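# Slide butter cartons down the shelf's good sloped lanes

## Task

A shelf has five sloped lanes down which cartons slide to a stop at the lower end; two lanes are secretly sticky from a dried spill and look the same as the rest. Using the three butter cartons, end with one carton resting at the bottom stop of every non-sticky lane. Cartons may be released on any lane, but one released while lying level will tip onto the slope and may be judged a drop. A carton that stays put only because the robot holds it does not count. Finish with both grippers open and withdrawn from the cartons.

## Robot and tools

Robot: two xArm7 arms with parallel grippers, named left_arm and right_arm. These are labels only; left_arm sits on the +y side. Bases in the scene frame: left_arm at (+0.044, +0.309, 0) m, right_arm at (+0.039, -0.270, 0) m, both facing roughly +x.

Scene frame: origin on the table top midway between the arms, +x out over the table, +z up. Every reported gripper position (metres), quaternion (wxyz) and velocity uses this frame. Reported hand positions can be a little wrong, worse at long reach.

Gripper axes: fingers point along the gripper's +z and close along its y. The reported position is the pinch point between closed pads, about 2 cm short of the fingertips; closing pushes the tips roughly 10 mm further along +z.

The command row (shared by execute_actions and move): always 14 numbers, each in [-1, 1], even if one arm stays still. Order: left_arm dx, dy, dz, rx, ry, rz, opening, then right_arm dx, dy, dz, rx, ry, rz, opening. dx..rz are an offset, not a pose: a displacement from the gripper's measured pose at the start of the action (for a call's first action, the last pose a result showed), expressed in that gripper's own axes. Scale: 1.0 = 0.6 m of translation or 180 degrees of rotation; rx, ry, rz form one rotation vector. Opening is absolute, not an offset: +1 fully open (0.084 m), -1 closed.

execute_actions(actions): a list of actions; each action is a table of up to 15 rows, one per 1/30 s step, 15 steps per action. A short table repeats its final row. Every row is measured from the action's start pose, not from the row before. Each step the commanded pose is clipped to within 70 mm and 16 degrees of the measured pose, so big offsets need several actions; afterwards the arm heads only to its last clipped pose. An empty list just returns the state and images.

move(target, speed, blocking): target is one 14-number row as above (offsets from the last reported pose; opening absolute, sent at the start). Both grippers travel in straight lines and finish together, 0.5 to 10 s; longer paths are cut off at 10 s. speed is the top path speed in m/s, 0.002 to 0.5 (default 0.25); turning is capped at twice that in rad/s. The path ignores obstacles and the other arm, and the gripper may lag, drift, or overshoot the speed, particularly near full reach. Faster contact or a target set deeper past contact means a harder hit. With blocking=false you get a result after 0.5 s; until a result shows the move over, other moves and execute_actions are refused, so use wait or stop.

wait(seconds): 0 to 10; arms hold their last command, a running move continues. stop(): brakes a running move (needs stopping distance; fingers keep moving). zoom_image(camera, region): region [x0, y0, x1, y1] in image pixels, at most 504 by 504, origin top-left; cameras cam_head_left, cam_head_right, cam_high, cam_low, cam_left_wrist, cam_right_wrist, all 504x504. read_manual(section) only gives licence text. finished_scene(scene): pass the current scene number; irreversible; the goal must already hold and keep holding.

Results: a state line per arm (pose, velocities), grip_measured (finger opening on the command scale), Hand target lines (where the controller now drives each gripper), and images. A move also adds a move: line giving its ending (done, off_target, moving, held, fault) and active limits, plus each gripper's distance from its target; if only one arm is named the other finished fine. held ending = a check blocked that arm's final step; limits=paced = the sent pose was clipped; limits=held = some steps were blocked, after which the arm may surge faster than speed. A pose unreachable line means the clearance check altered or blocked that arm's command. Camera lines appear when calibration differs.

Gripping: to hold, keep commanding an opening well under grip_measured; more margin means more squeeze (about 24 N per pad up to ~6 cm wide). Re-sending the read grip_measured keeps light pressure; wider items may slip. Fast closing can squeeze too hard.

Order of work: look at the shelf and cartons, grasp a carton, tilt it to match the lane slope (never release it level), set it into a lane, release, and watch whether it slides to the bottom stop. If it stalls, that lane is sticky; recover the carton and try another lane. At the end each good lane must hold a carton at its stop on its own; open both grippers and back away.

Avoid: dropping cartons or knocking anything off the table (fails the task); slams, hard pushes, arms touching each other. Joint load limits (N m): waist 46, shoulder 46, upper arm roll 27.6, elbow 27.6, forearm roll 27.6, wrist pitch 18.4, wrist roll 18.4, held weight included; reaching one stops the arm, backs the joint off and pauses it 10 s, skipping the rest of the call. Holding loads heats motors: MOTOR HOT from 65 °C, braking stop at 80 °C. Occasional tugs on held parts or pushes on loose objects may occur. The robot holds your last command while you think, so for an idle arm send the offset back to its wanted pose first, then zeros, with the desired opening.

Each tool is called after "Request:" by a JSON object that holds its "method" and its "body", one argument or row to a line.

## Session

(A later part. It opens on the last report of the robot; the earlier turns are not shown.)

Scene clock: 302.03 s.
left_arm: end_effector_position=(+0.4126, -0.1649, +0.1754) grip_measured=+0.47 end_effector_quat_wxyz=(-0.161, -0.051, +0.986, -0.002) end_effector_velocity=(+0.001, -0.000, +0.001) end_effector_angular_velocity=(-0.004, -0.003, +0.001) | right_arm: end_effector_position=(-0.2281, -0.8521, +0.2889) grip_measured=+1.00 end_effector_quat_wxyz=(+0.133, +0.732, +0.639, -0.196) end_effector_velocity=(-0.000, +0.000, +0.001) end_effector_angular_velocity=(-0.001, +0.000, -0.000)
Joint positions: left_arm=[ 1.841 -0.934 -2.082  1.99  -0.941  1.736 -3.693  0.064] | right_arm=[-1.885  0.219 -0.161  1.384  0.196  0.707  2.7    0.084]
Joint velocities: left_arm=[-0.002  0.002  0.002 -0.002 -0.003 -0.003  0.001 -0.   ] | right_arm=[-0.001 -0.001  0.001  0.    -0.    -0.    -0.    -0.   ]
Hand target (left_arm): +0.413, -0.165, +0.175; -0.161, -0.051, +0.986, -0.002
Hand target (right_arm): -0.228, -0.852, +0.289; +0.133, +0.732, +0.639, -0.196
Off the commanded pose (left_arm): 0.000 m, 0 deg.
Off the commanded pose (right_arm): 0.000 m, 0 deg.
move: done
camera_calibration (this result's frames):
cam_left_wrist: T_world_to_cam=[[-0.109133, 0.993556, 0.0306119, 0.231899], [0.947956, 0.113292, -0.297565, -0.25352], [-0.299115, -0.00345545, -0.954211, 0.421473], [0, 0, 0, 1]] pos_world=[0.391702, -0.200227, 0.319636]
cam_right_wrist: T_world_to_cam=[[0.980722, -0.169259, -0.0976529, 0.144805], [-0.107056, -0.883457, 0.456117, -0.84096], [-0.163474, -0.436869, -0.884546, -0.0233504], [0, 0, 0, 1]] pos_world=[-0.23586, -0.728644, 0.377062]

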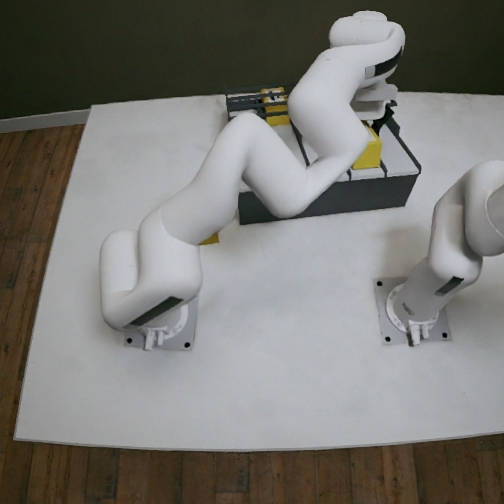

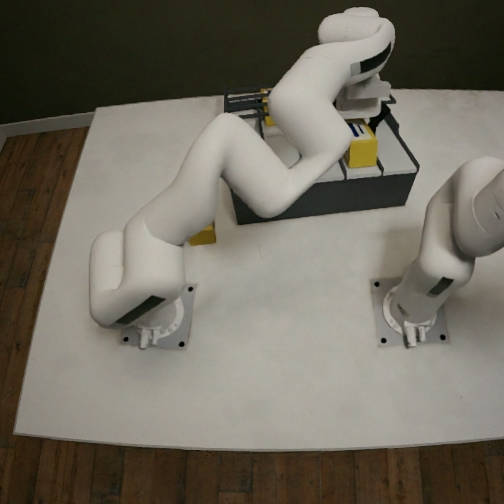

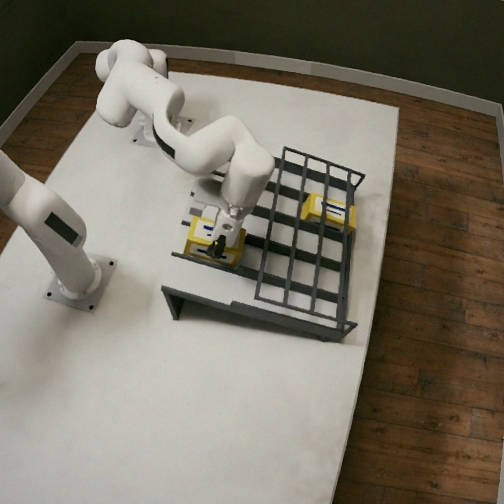

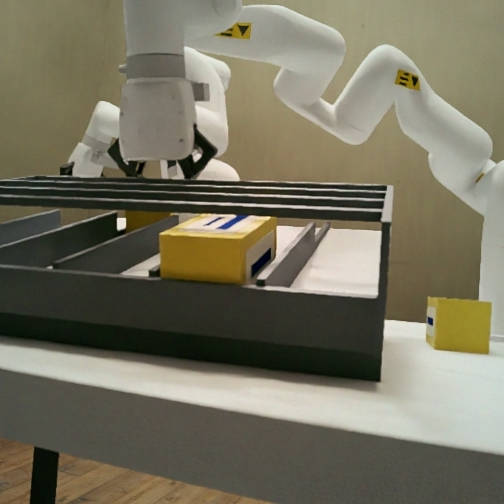

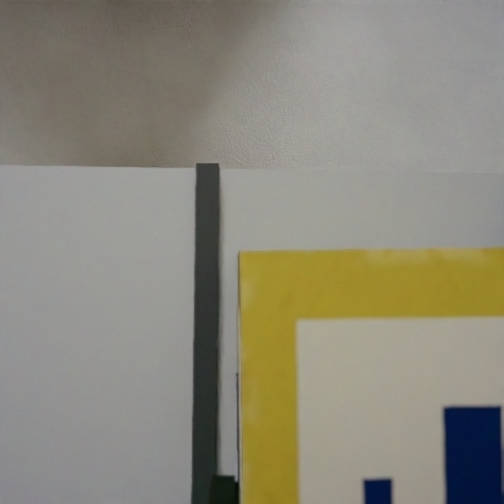

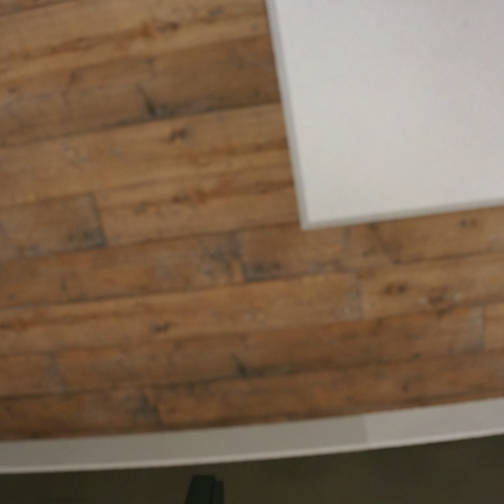

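Request:
{"method": "move", "body": {
  "target": [0,0,0.007,0,0,0,0.2,0,0,0,0,0,0,1],
  "speed": 0.01
}}

Request:
{"method": "move", "body": {
  "target": [0,0,0,0,0,0,0.8,0,0,0,0,0,0,1]
}}

Request:
{"method": "wait", "body": {
  "seconds": 2
}}

Scene clock: 313.73 s.
left_arm: end_effector_position=(+0.4114, -0.1650, +0.1717) grip_measured=+0.47 end_effector_quat_wxyz=(-0.161, -0.051, +0.986, -0.002) end_effector_velocity=(-0.000, +0.000, -0.000) end_effector_angular_velocity=(-0.001, -0.000, +0.000) | right_arm: end_effector_position=(-0.2281, -0.8521, +0.2889) grip_measured=+1.00 end_effector_quat_wxyz=(+0.133, +0.732, +0.639, -0.196) end_effector_velocity=(-0.000, +0.000, +0.000) end_effector_angular_velocity=(-0.000, +0.001, +0.000)
Joint positions: left_arm=[ 1.833 -0.934 -2.081  1.975 -0.942  1.726 -3.689  0.064] | right_arm=[-1.885  0.219 -0.161  1.384  0.196  0.707  2.7    0.084]
Joint velocities: left_arm=[-0.001  0.     0.001 -0.002 -0.001 -0.001  0.001  0.   ] | right_arm=[ 0.     0.    -0.001  0.    -0.001 -0.    -0.     0.   ]
Hand target (left_arm): +0.411, -0.165, +0.171; -0.161, -0.051, +0.986, -0.002
Hand target (right_arm): -0.228, -0.852, +0.289; +0.133, +0.732, +0.639, -0.196
Off the commanded pose (left_arm): 0.000 m, 0 deg.
Off the commanded pose (right_arm): 0.000 m, 0 deg.
move: done
camera_calibration (this result's frames):
cam_left_wrist: T_world_to_cam=[[-0.109234, 0.993555, 0.0302857, 0.232053], [0.948046, 0.113292, -0.297277, -0.253557], [-0.298792, -0.00376036, -0.954311, 0.417406], [0, 0, 0, 1]] pos_world=[0.39045, -0.200261, 0.315931]
cam_right_wrist: T_world_to_cam=[[0.980722, -0.169259, -0.0976526, 0.144804], [-0.107056, -0.883457, 0.456117, -0.84096], [-0.163474, -0.436869, -0.884546, -0.0233503], [0, 0, 0, 1]] pos_world=[-0.23586, -0.728644, 0.377062]

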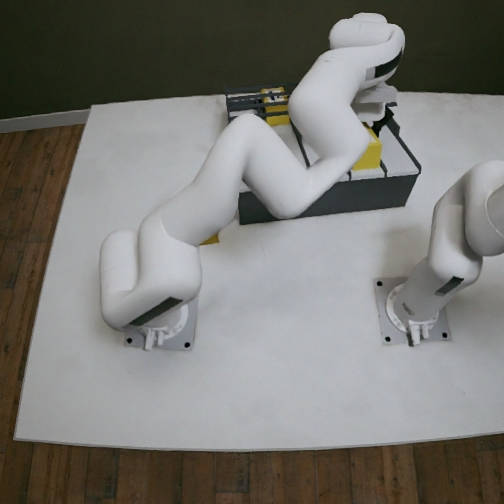

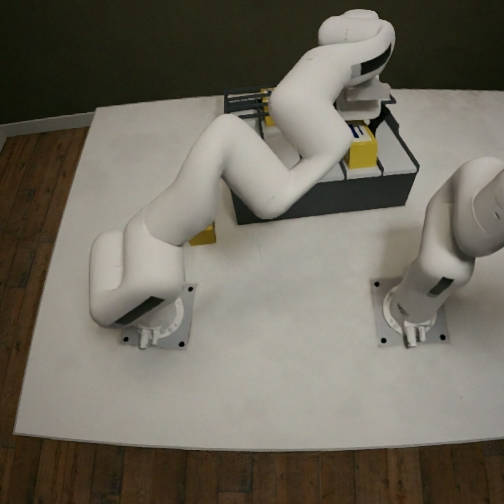

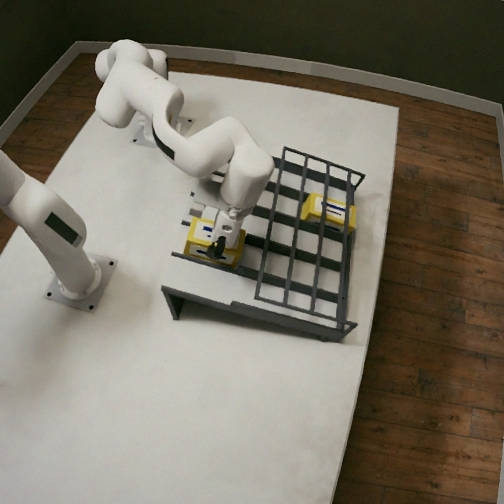

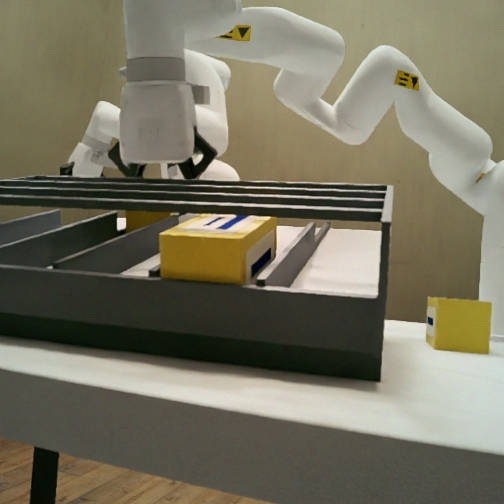

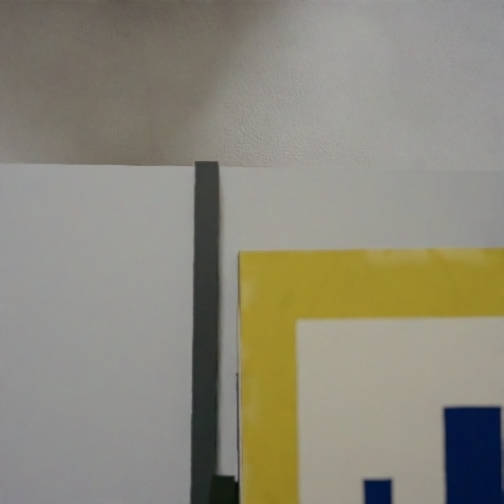

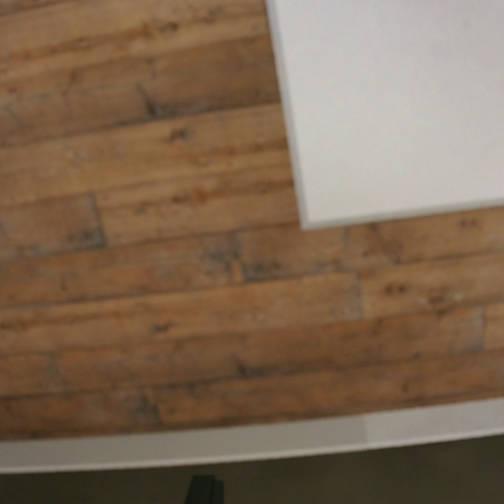

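Scene clock: 314.23 s.
left_arm: end_effector_position=(+0.4114, -0.1650, +0.1718) grip_measured=+0.80 end_effector_quat_wxyz=(-0.161, -0.051, +0.986, -0.002) end_effector_velocity=(-0.000, +0.000, -0.000) end_effector_angular_velocity=(+0.001, -0.000, -0.000) | right_arm: end_effector_position=(-0.2281, -0.8521, +0.2889) grip_measured=+1.00 end_effector_quat_wxyz=(+0.133, +0.732, +0.639, -0.196) end_effector_velocity=(-0.000, +0.000, +0.000) end_effector_angular_velocity=(-0.001, -0.000, -0.000)
Joint positions: left_arm=[ 1.832 -0.934 -2.081  1.975 -0.943  1.727 -3.689  0.077] | right_arm=[-1.885  0.219 -0.161  1.384  0.196  0.707  2.7    0.084]
Joint velocities: left_arm=[-0.    -0.001  0.    -0.     0.001  0.     0.     0.   ] | right_arm=[-0.    -0.001  0.    -0.     0.    -0.     0.    -0.   ]
Hand target (left_arm): +0.411, -0.165, +0.172; -0.161, -0.051, +0.986, -0.002
Hand target (right_arm): -0.228, -0.852, +0.289; +0.133, +0.732, +0.639, -0.196
Off the commanded pose (left_arm): 0.000 m, 0 deg.
Off the commanded pose (right_arm): 0.000 m, 0 deg.
move: done
camera_calibration (this result's frames):
cam_left_wrist: T_world_to_cam=[[-0.109208, 0.993563, 0.0301061, 0.232101], [0.948081, 0.113214, -0.297197, -0.253576], [-0.298692, -0.00391313, -0.954342, 0.417453], [0, 0, 0, 1]] pos_world=[0.390447, -0.200265, 0.316043]
cam_right_wrist: T_world_to_cam=[[0.980722, -0.169259, -0.0976526, 0.144804], [-0.107056, -0.883457, 0.456117, -0.84096], [-0.163474, -0.436869, -0.884546, -0.0233503], [0, 0, 0, 1]] pos_world=[-0.23586, -0.728644, 0.377062]

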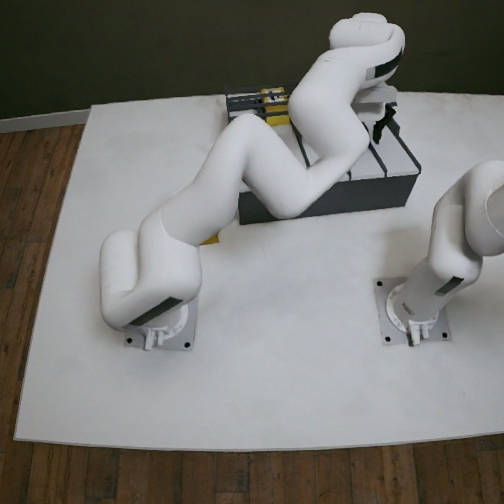

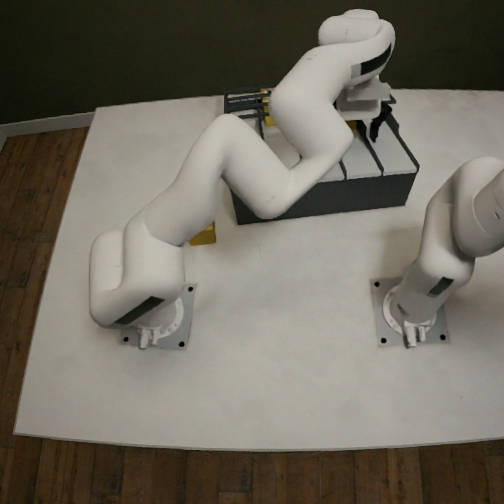

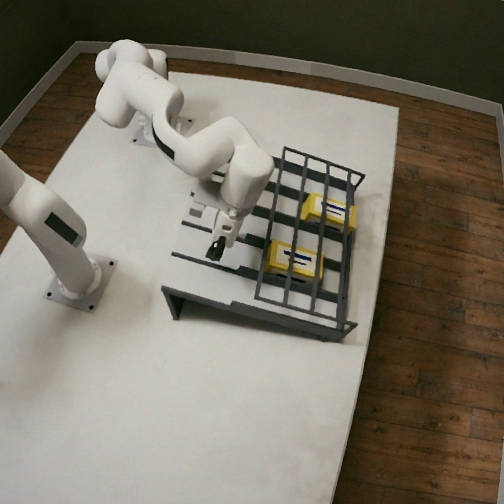

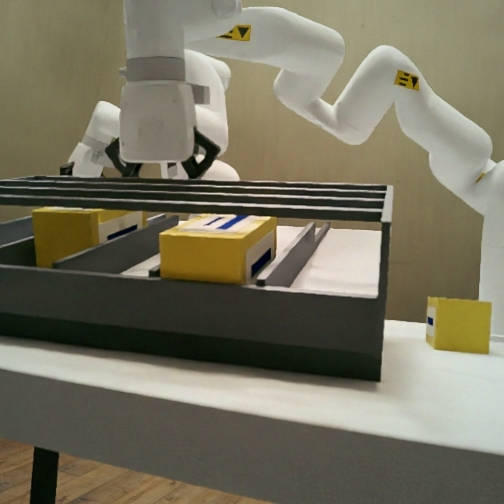

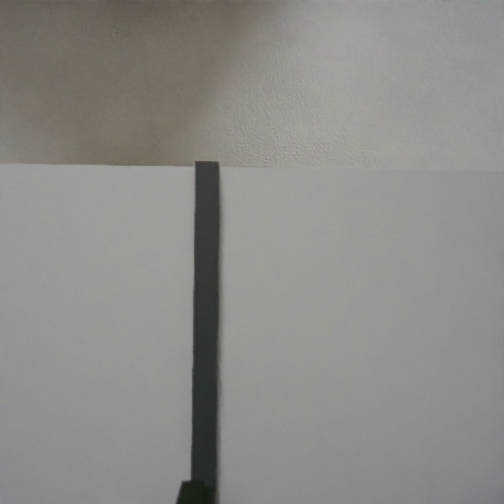

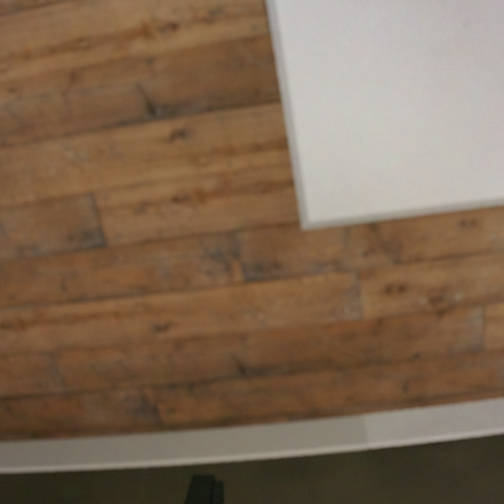

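Scene clock: 316.23 s.
left_arm: end_effector_position=(+0.4114, -0.1650, +0.1717) grip_measured=+0.80 end_effector_quat_wxyz=(-0.161, -0.051, +0.986, -0.002) end_effector_velocity=(+0.000, +0.001, -0.000) end_effector_angular_velocity=(+0.001, +0.000, +0.001) | right_arm: end_effector_position=(-0.2281, -0.8521, +0.2889) grip_measured=+1.00 end_effector_quat_wxyz=(+0.133, +0.732, +0.639, -0.196) end_effector_velocity=(-0.003, +0.001, +0.001) end_effector_angular_velocity=(-0.001, +0.002, -0.005)
Joint positions: left_arm=[ 1.832 -0.934 -2.081  1.975 -0.943  1.727 -3.689  0.077] | right_arm=[-1.885  0.219 -0.161  1.384  0.196  0.707  2.7    0.084]
Joint velocities: left_arm=[ 0.001  0.    -0.    -0.001  0.    -0.     0.     0.   ] | right_arm=[-0.001 -0.    -0.004  0.001 -0.    -0.001 -0.    -0.   ]
Hand target (left_arm): +0.411, -0.165, +0.172; -0.161, -0.051, +0.986, -0.002
Hand target (right_arm): -0.228, -0.852, +0.289; +0.133, +0.732, +0.639, -0.196
Off the commanded pose (left_arm): 0.000 m, 0 deg.
Off the commanded pose (right_arm): 0.000 m, 0 deg.
wait: 2.00 s; at rest by 0.17 s
camera_calibration (this result's frames):
cam_left_wrist: T_world_to_cam=[[-0.109234, 0.993555, 0.030285, 0.232053], [0.948046, 0.113292, -0.297276, -0.253558], [-0.298791, -0.00376105, -0.954311, 0.417407], [0, 0, 0, 1]] pos_world=[0.39045, -0.200261, 0.315931]
cam_right_wrist: T_world_to_cam=[[0.980722, -0.169259, -0.0976526, 0.144805], [-0.107056, -0.883457, 0.456117, -0.84096], [-0.163474, -0.436869, -0.884546, -0.0233503], [0, 0, 0, 1]] pos_world=[-0.23586, -0.728644, 0.377062]

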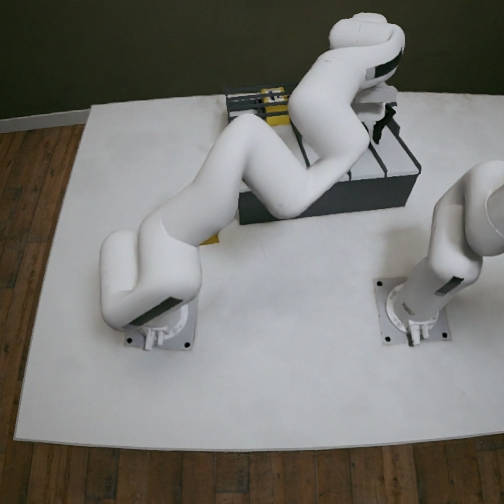

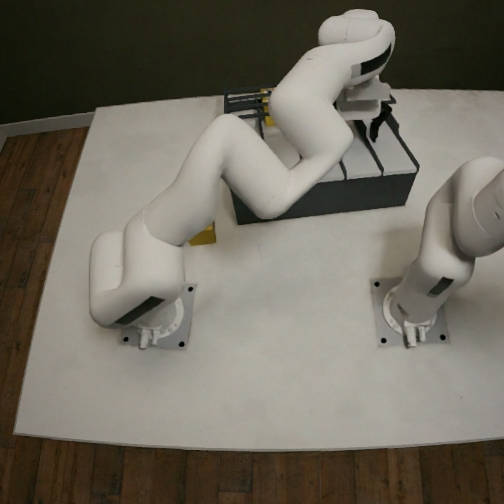

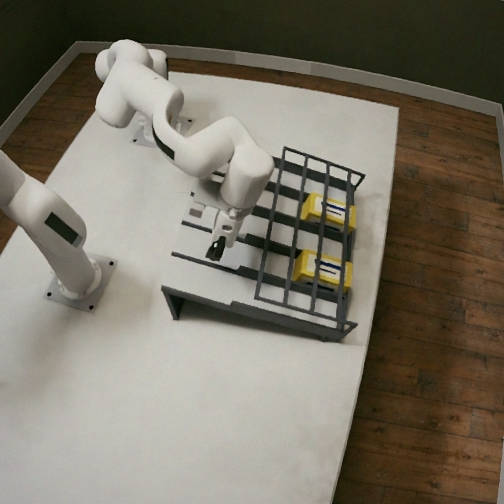

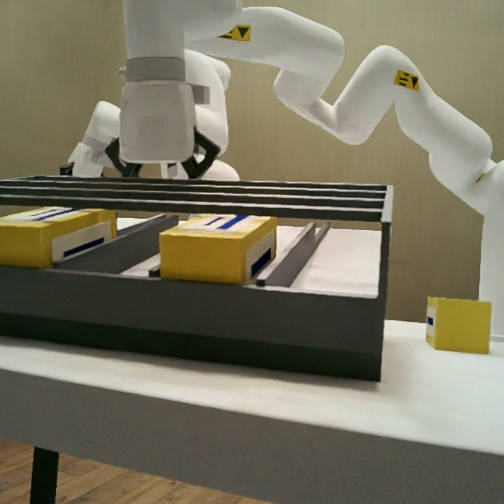

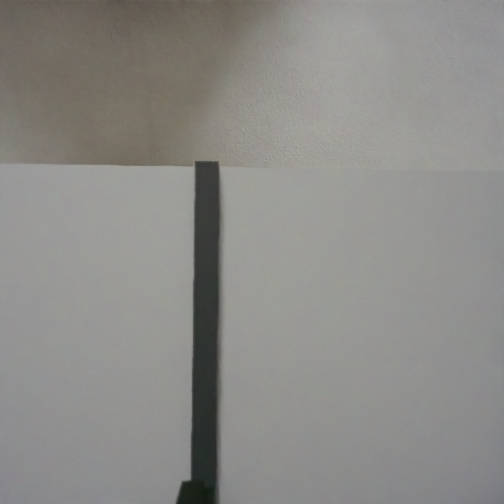

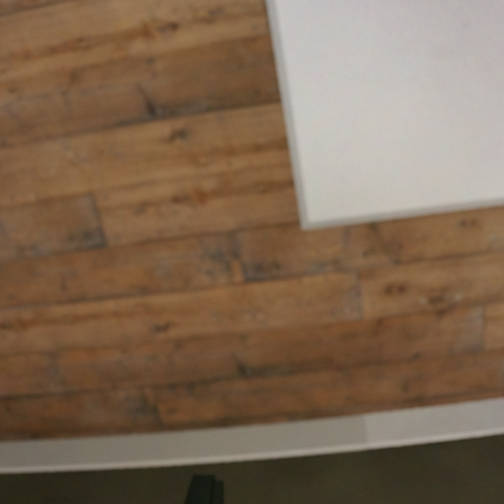

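Request:
{"method": "move", "body": {
  "target": [0,0,-0.1,0,0,0,0.8,0,0,0,0,0,0,1]
}}

Request:
{"method": "move", "body": {
  "target": [0.157,0.663,0.015,0,-0.104,0,1,0,0,0,0,0,0,1]
}}

Scene clock: 326.50 s.
left_arm: end_effector_position=(+0.4299, -0.1642, +0.2277) grip_measured=+0.80 end_effector_quat_wxyz=(-0.162, -0.051, +0.986, -0.002) end_effector_velocity=(+0.000, -0.001, +0.004) end_effector_angular_velocity=(+0.002, +0.003, -0.001) | right_arm: end_effector_position=(-0.2281, -0.8521, +0.2889) grip_measured=+1.00 end_effector_quat_wxyz=(+0.133, +0.732, +0.639, -0.196) end_effector_velocity=(+0.001, -0.000, +0.001) end_effector_angular_velocity=(-0.002, -0.001, +0.001)
Joint positions: left_arm=[ 1.99  -0.944 -2.107  2.242 -0.947  1.886 -3.764  0.077] | right_arm=[-1.885  0.219 -0.161  1.384  0.196  0.707  2.7    0.084]
Joint velocities: left_arm=[ 0.02  -0.006 -0.008  0.035 -0.003  0.018 -0.012  0.   ] | right_arm=[ 0.001 -0.001 -0.     0.001  0.002  0.    -0.    -0.   ]
Hand target (left_arm): +0.430, -0.164, +0.228; -0.161, -0.051, +0.986, -0.002
Hand target (right_arm): -0.228, -0.852, +0.289; +0.133, +0.732, +0.639, -0.196
Off the commanded pose (left_arm): 0.001 m, 0 deg.
Off the commanded pose (right_arm): 0.000 m, 0 deg.
move: done
camera_calibration (this result's frames):
cam_left_wrist: T_world_to_cam=[[-0.1084, 0.993636, 0.0306002, 0.231167], [0.947784, 0.112587, -0.298377, -0.254295], [-0.299924, -0.00334178, -0.953957, 0.476883], [0, 0, 0, 1]] pos_world=[0.409103, -0.199472, 0.371976]
cam_right_wrist: T_world_to_cam=[[0.980722, -0.169259, -0.0976525, 0.144804], [-0.107056, -0.883457, 0.456117, -0.84096], [-0.163474, -0.436869, -0.884546, -0.0233503], [0, 0, 0, 1]] pos_world=[-0.23586, -0.728644, 0.377062]

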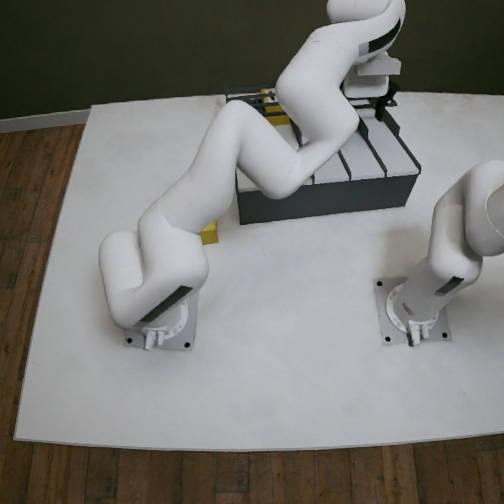

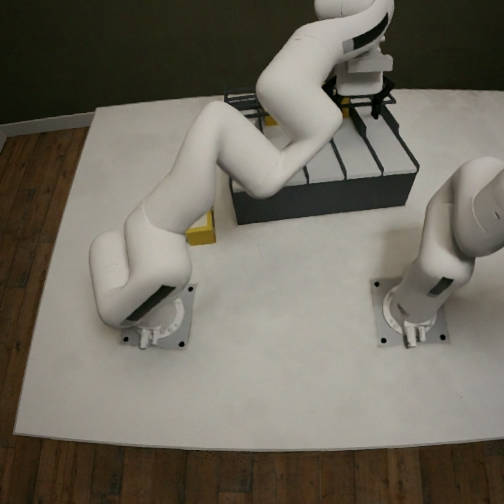

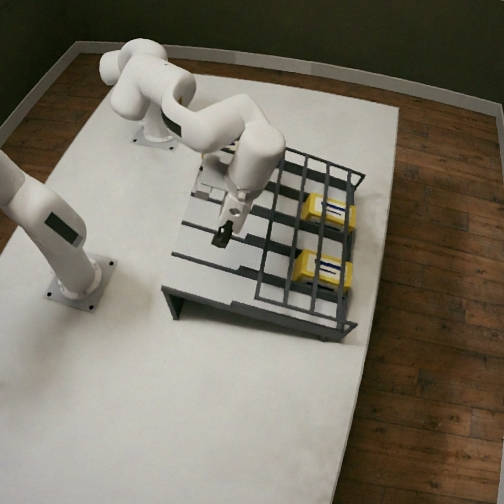

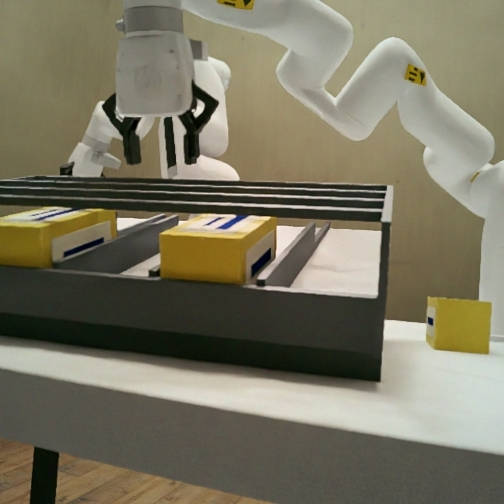

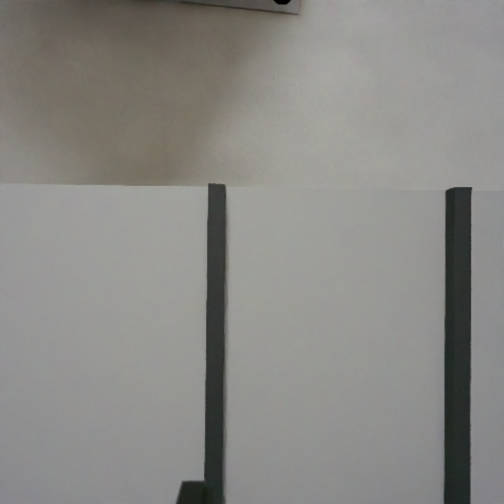

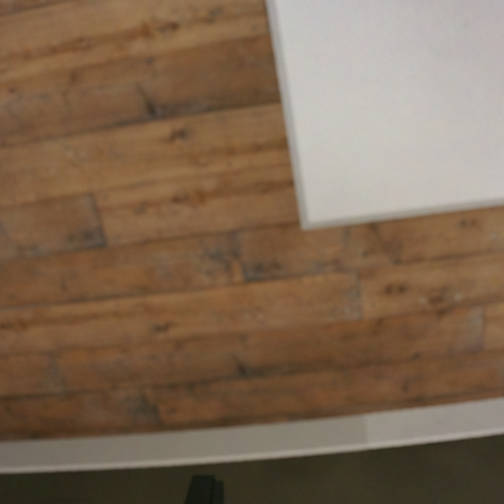

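Scene clock: 328.67 s.
left_arm: end_effector_position=(+0.2979, +0.2217, +0.2547) grip_measured=+1.00 end_effector_quat_wxyz=(+0.001, -0.050, +0.999, +0.005) end_effector_velocity=(-0.001, +0.002, -0.001) end_effector_angular_velocity=(-0.001, -0.000, +0.002) | right_arm: end_effector_position=(-0.2281, -0.8521, +0.2889) grip_measured=+1.00 end_effector_quat_wxyz=(+0.133, +0.732, +0.639, -0.196) end_effector_velocity=(-0.002, +0.000, -0.000) end_effector_angular_velocity=(-0.001, -0.000, -0.003)
Joint positions: left_arm=[ 0.64  -0.975 -0.637  0.608 -0.507  1.486 -3.024  0.084] | right_arm=[-1.885  0.219 -0.161  1.384  0.196  0.707  2.7    0.084]
Joint velocities: left_arm=[-0.001 -0.005  0.007 -0.007  0.002  0.001  0.004 -0.   ] | right_arm=[-0.003  0.001  0.     0.001  0.001 -0.001  0.     0.   ]
Hand target (left_arm): +0.298, +0.222, +0.255; +0.002, -0.050, +0.999, +0.005
Hand target (right_arm): -0.228, -0.852, +0.289; +0.133, +0.732, +0.639, -0.196
Off the commanded pose (left_arm): 0.001 m, 0 deg.
Off the commanded pose (right_arm): 0.000 m, 0 deg.
move: done
camera_calibration (this result's frames):
cam_left_wrist: T_world_to_cam=[[-0.112436, 0.993357, 0.0245027, -0.164538], [0.993424, 0.111839, 0.0245116, -0.260267], [0.0216084, 0.0270976, -0.999399, 0.373414], [0, 0, 0, 1]] pos_world=[0.231987, 0.182434, 0.3836]
cam_right_wrist: T_world_to_cam=[[0.980722, -0.169259, -0.0976527, 0.144805], [-0.107056, -0.883457, 0.456117, -0.84096], [-0.163474, -0.436869, -0.884546, -0.0233503], [0, 0, 0, 1]] pos_world=[-0.23586, -0.728644, 0.377062]

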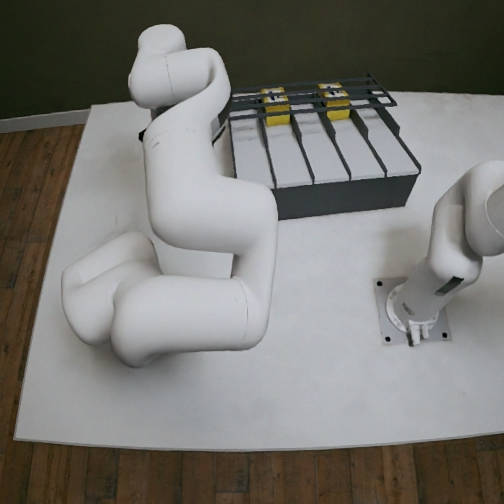

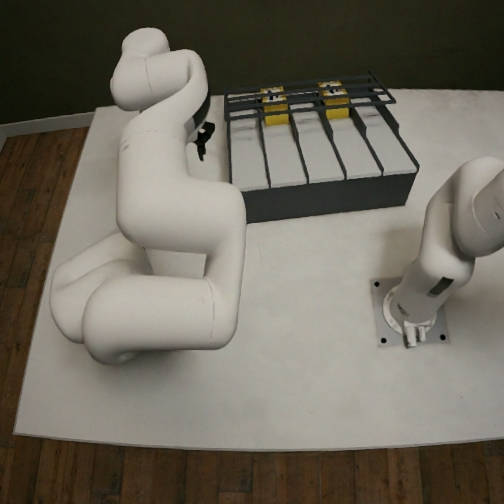

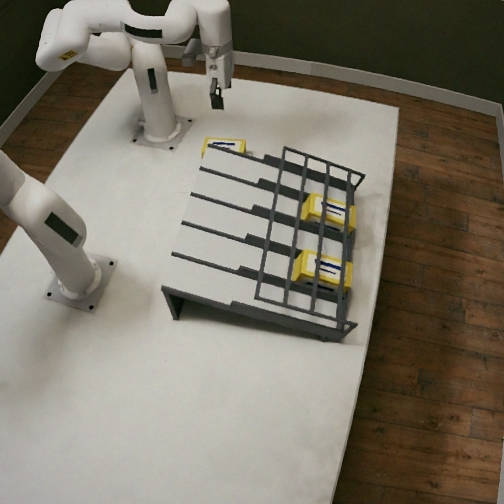

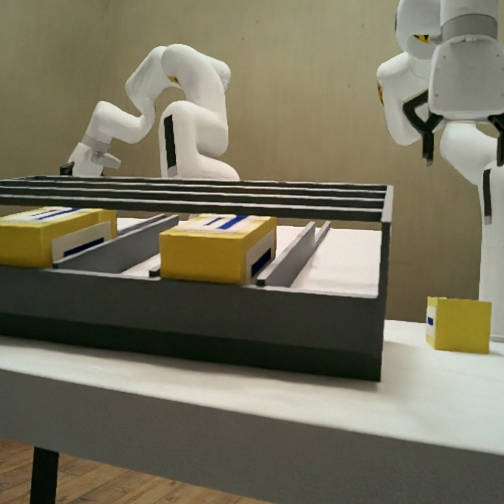

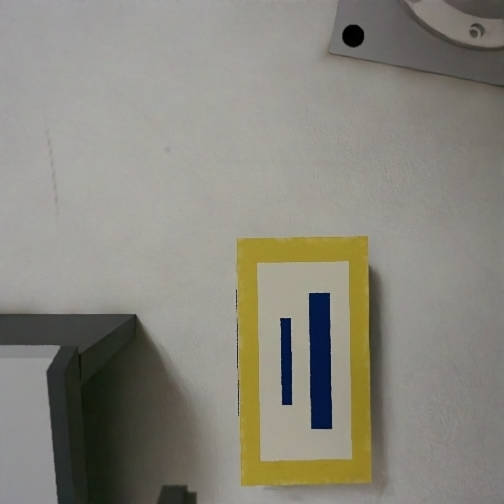

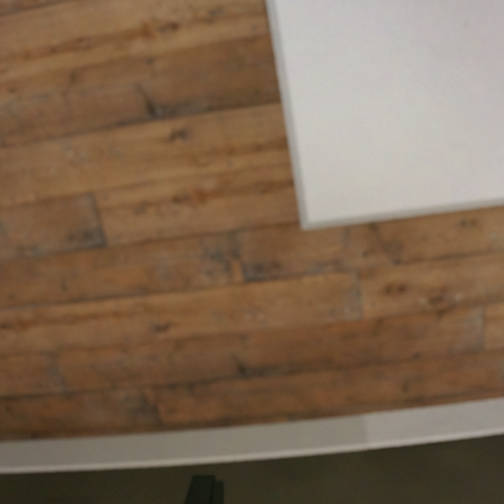

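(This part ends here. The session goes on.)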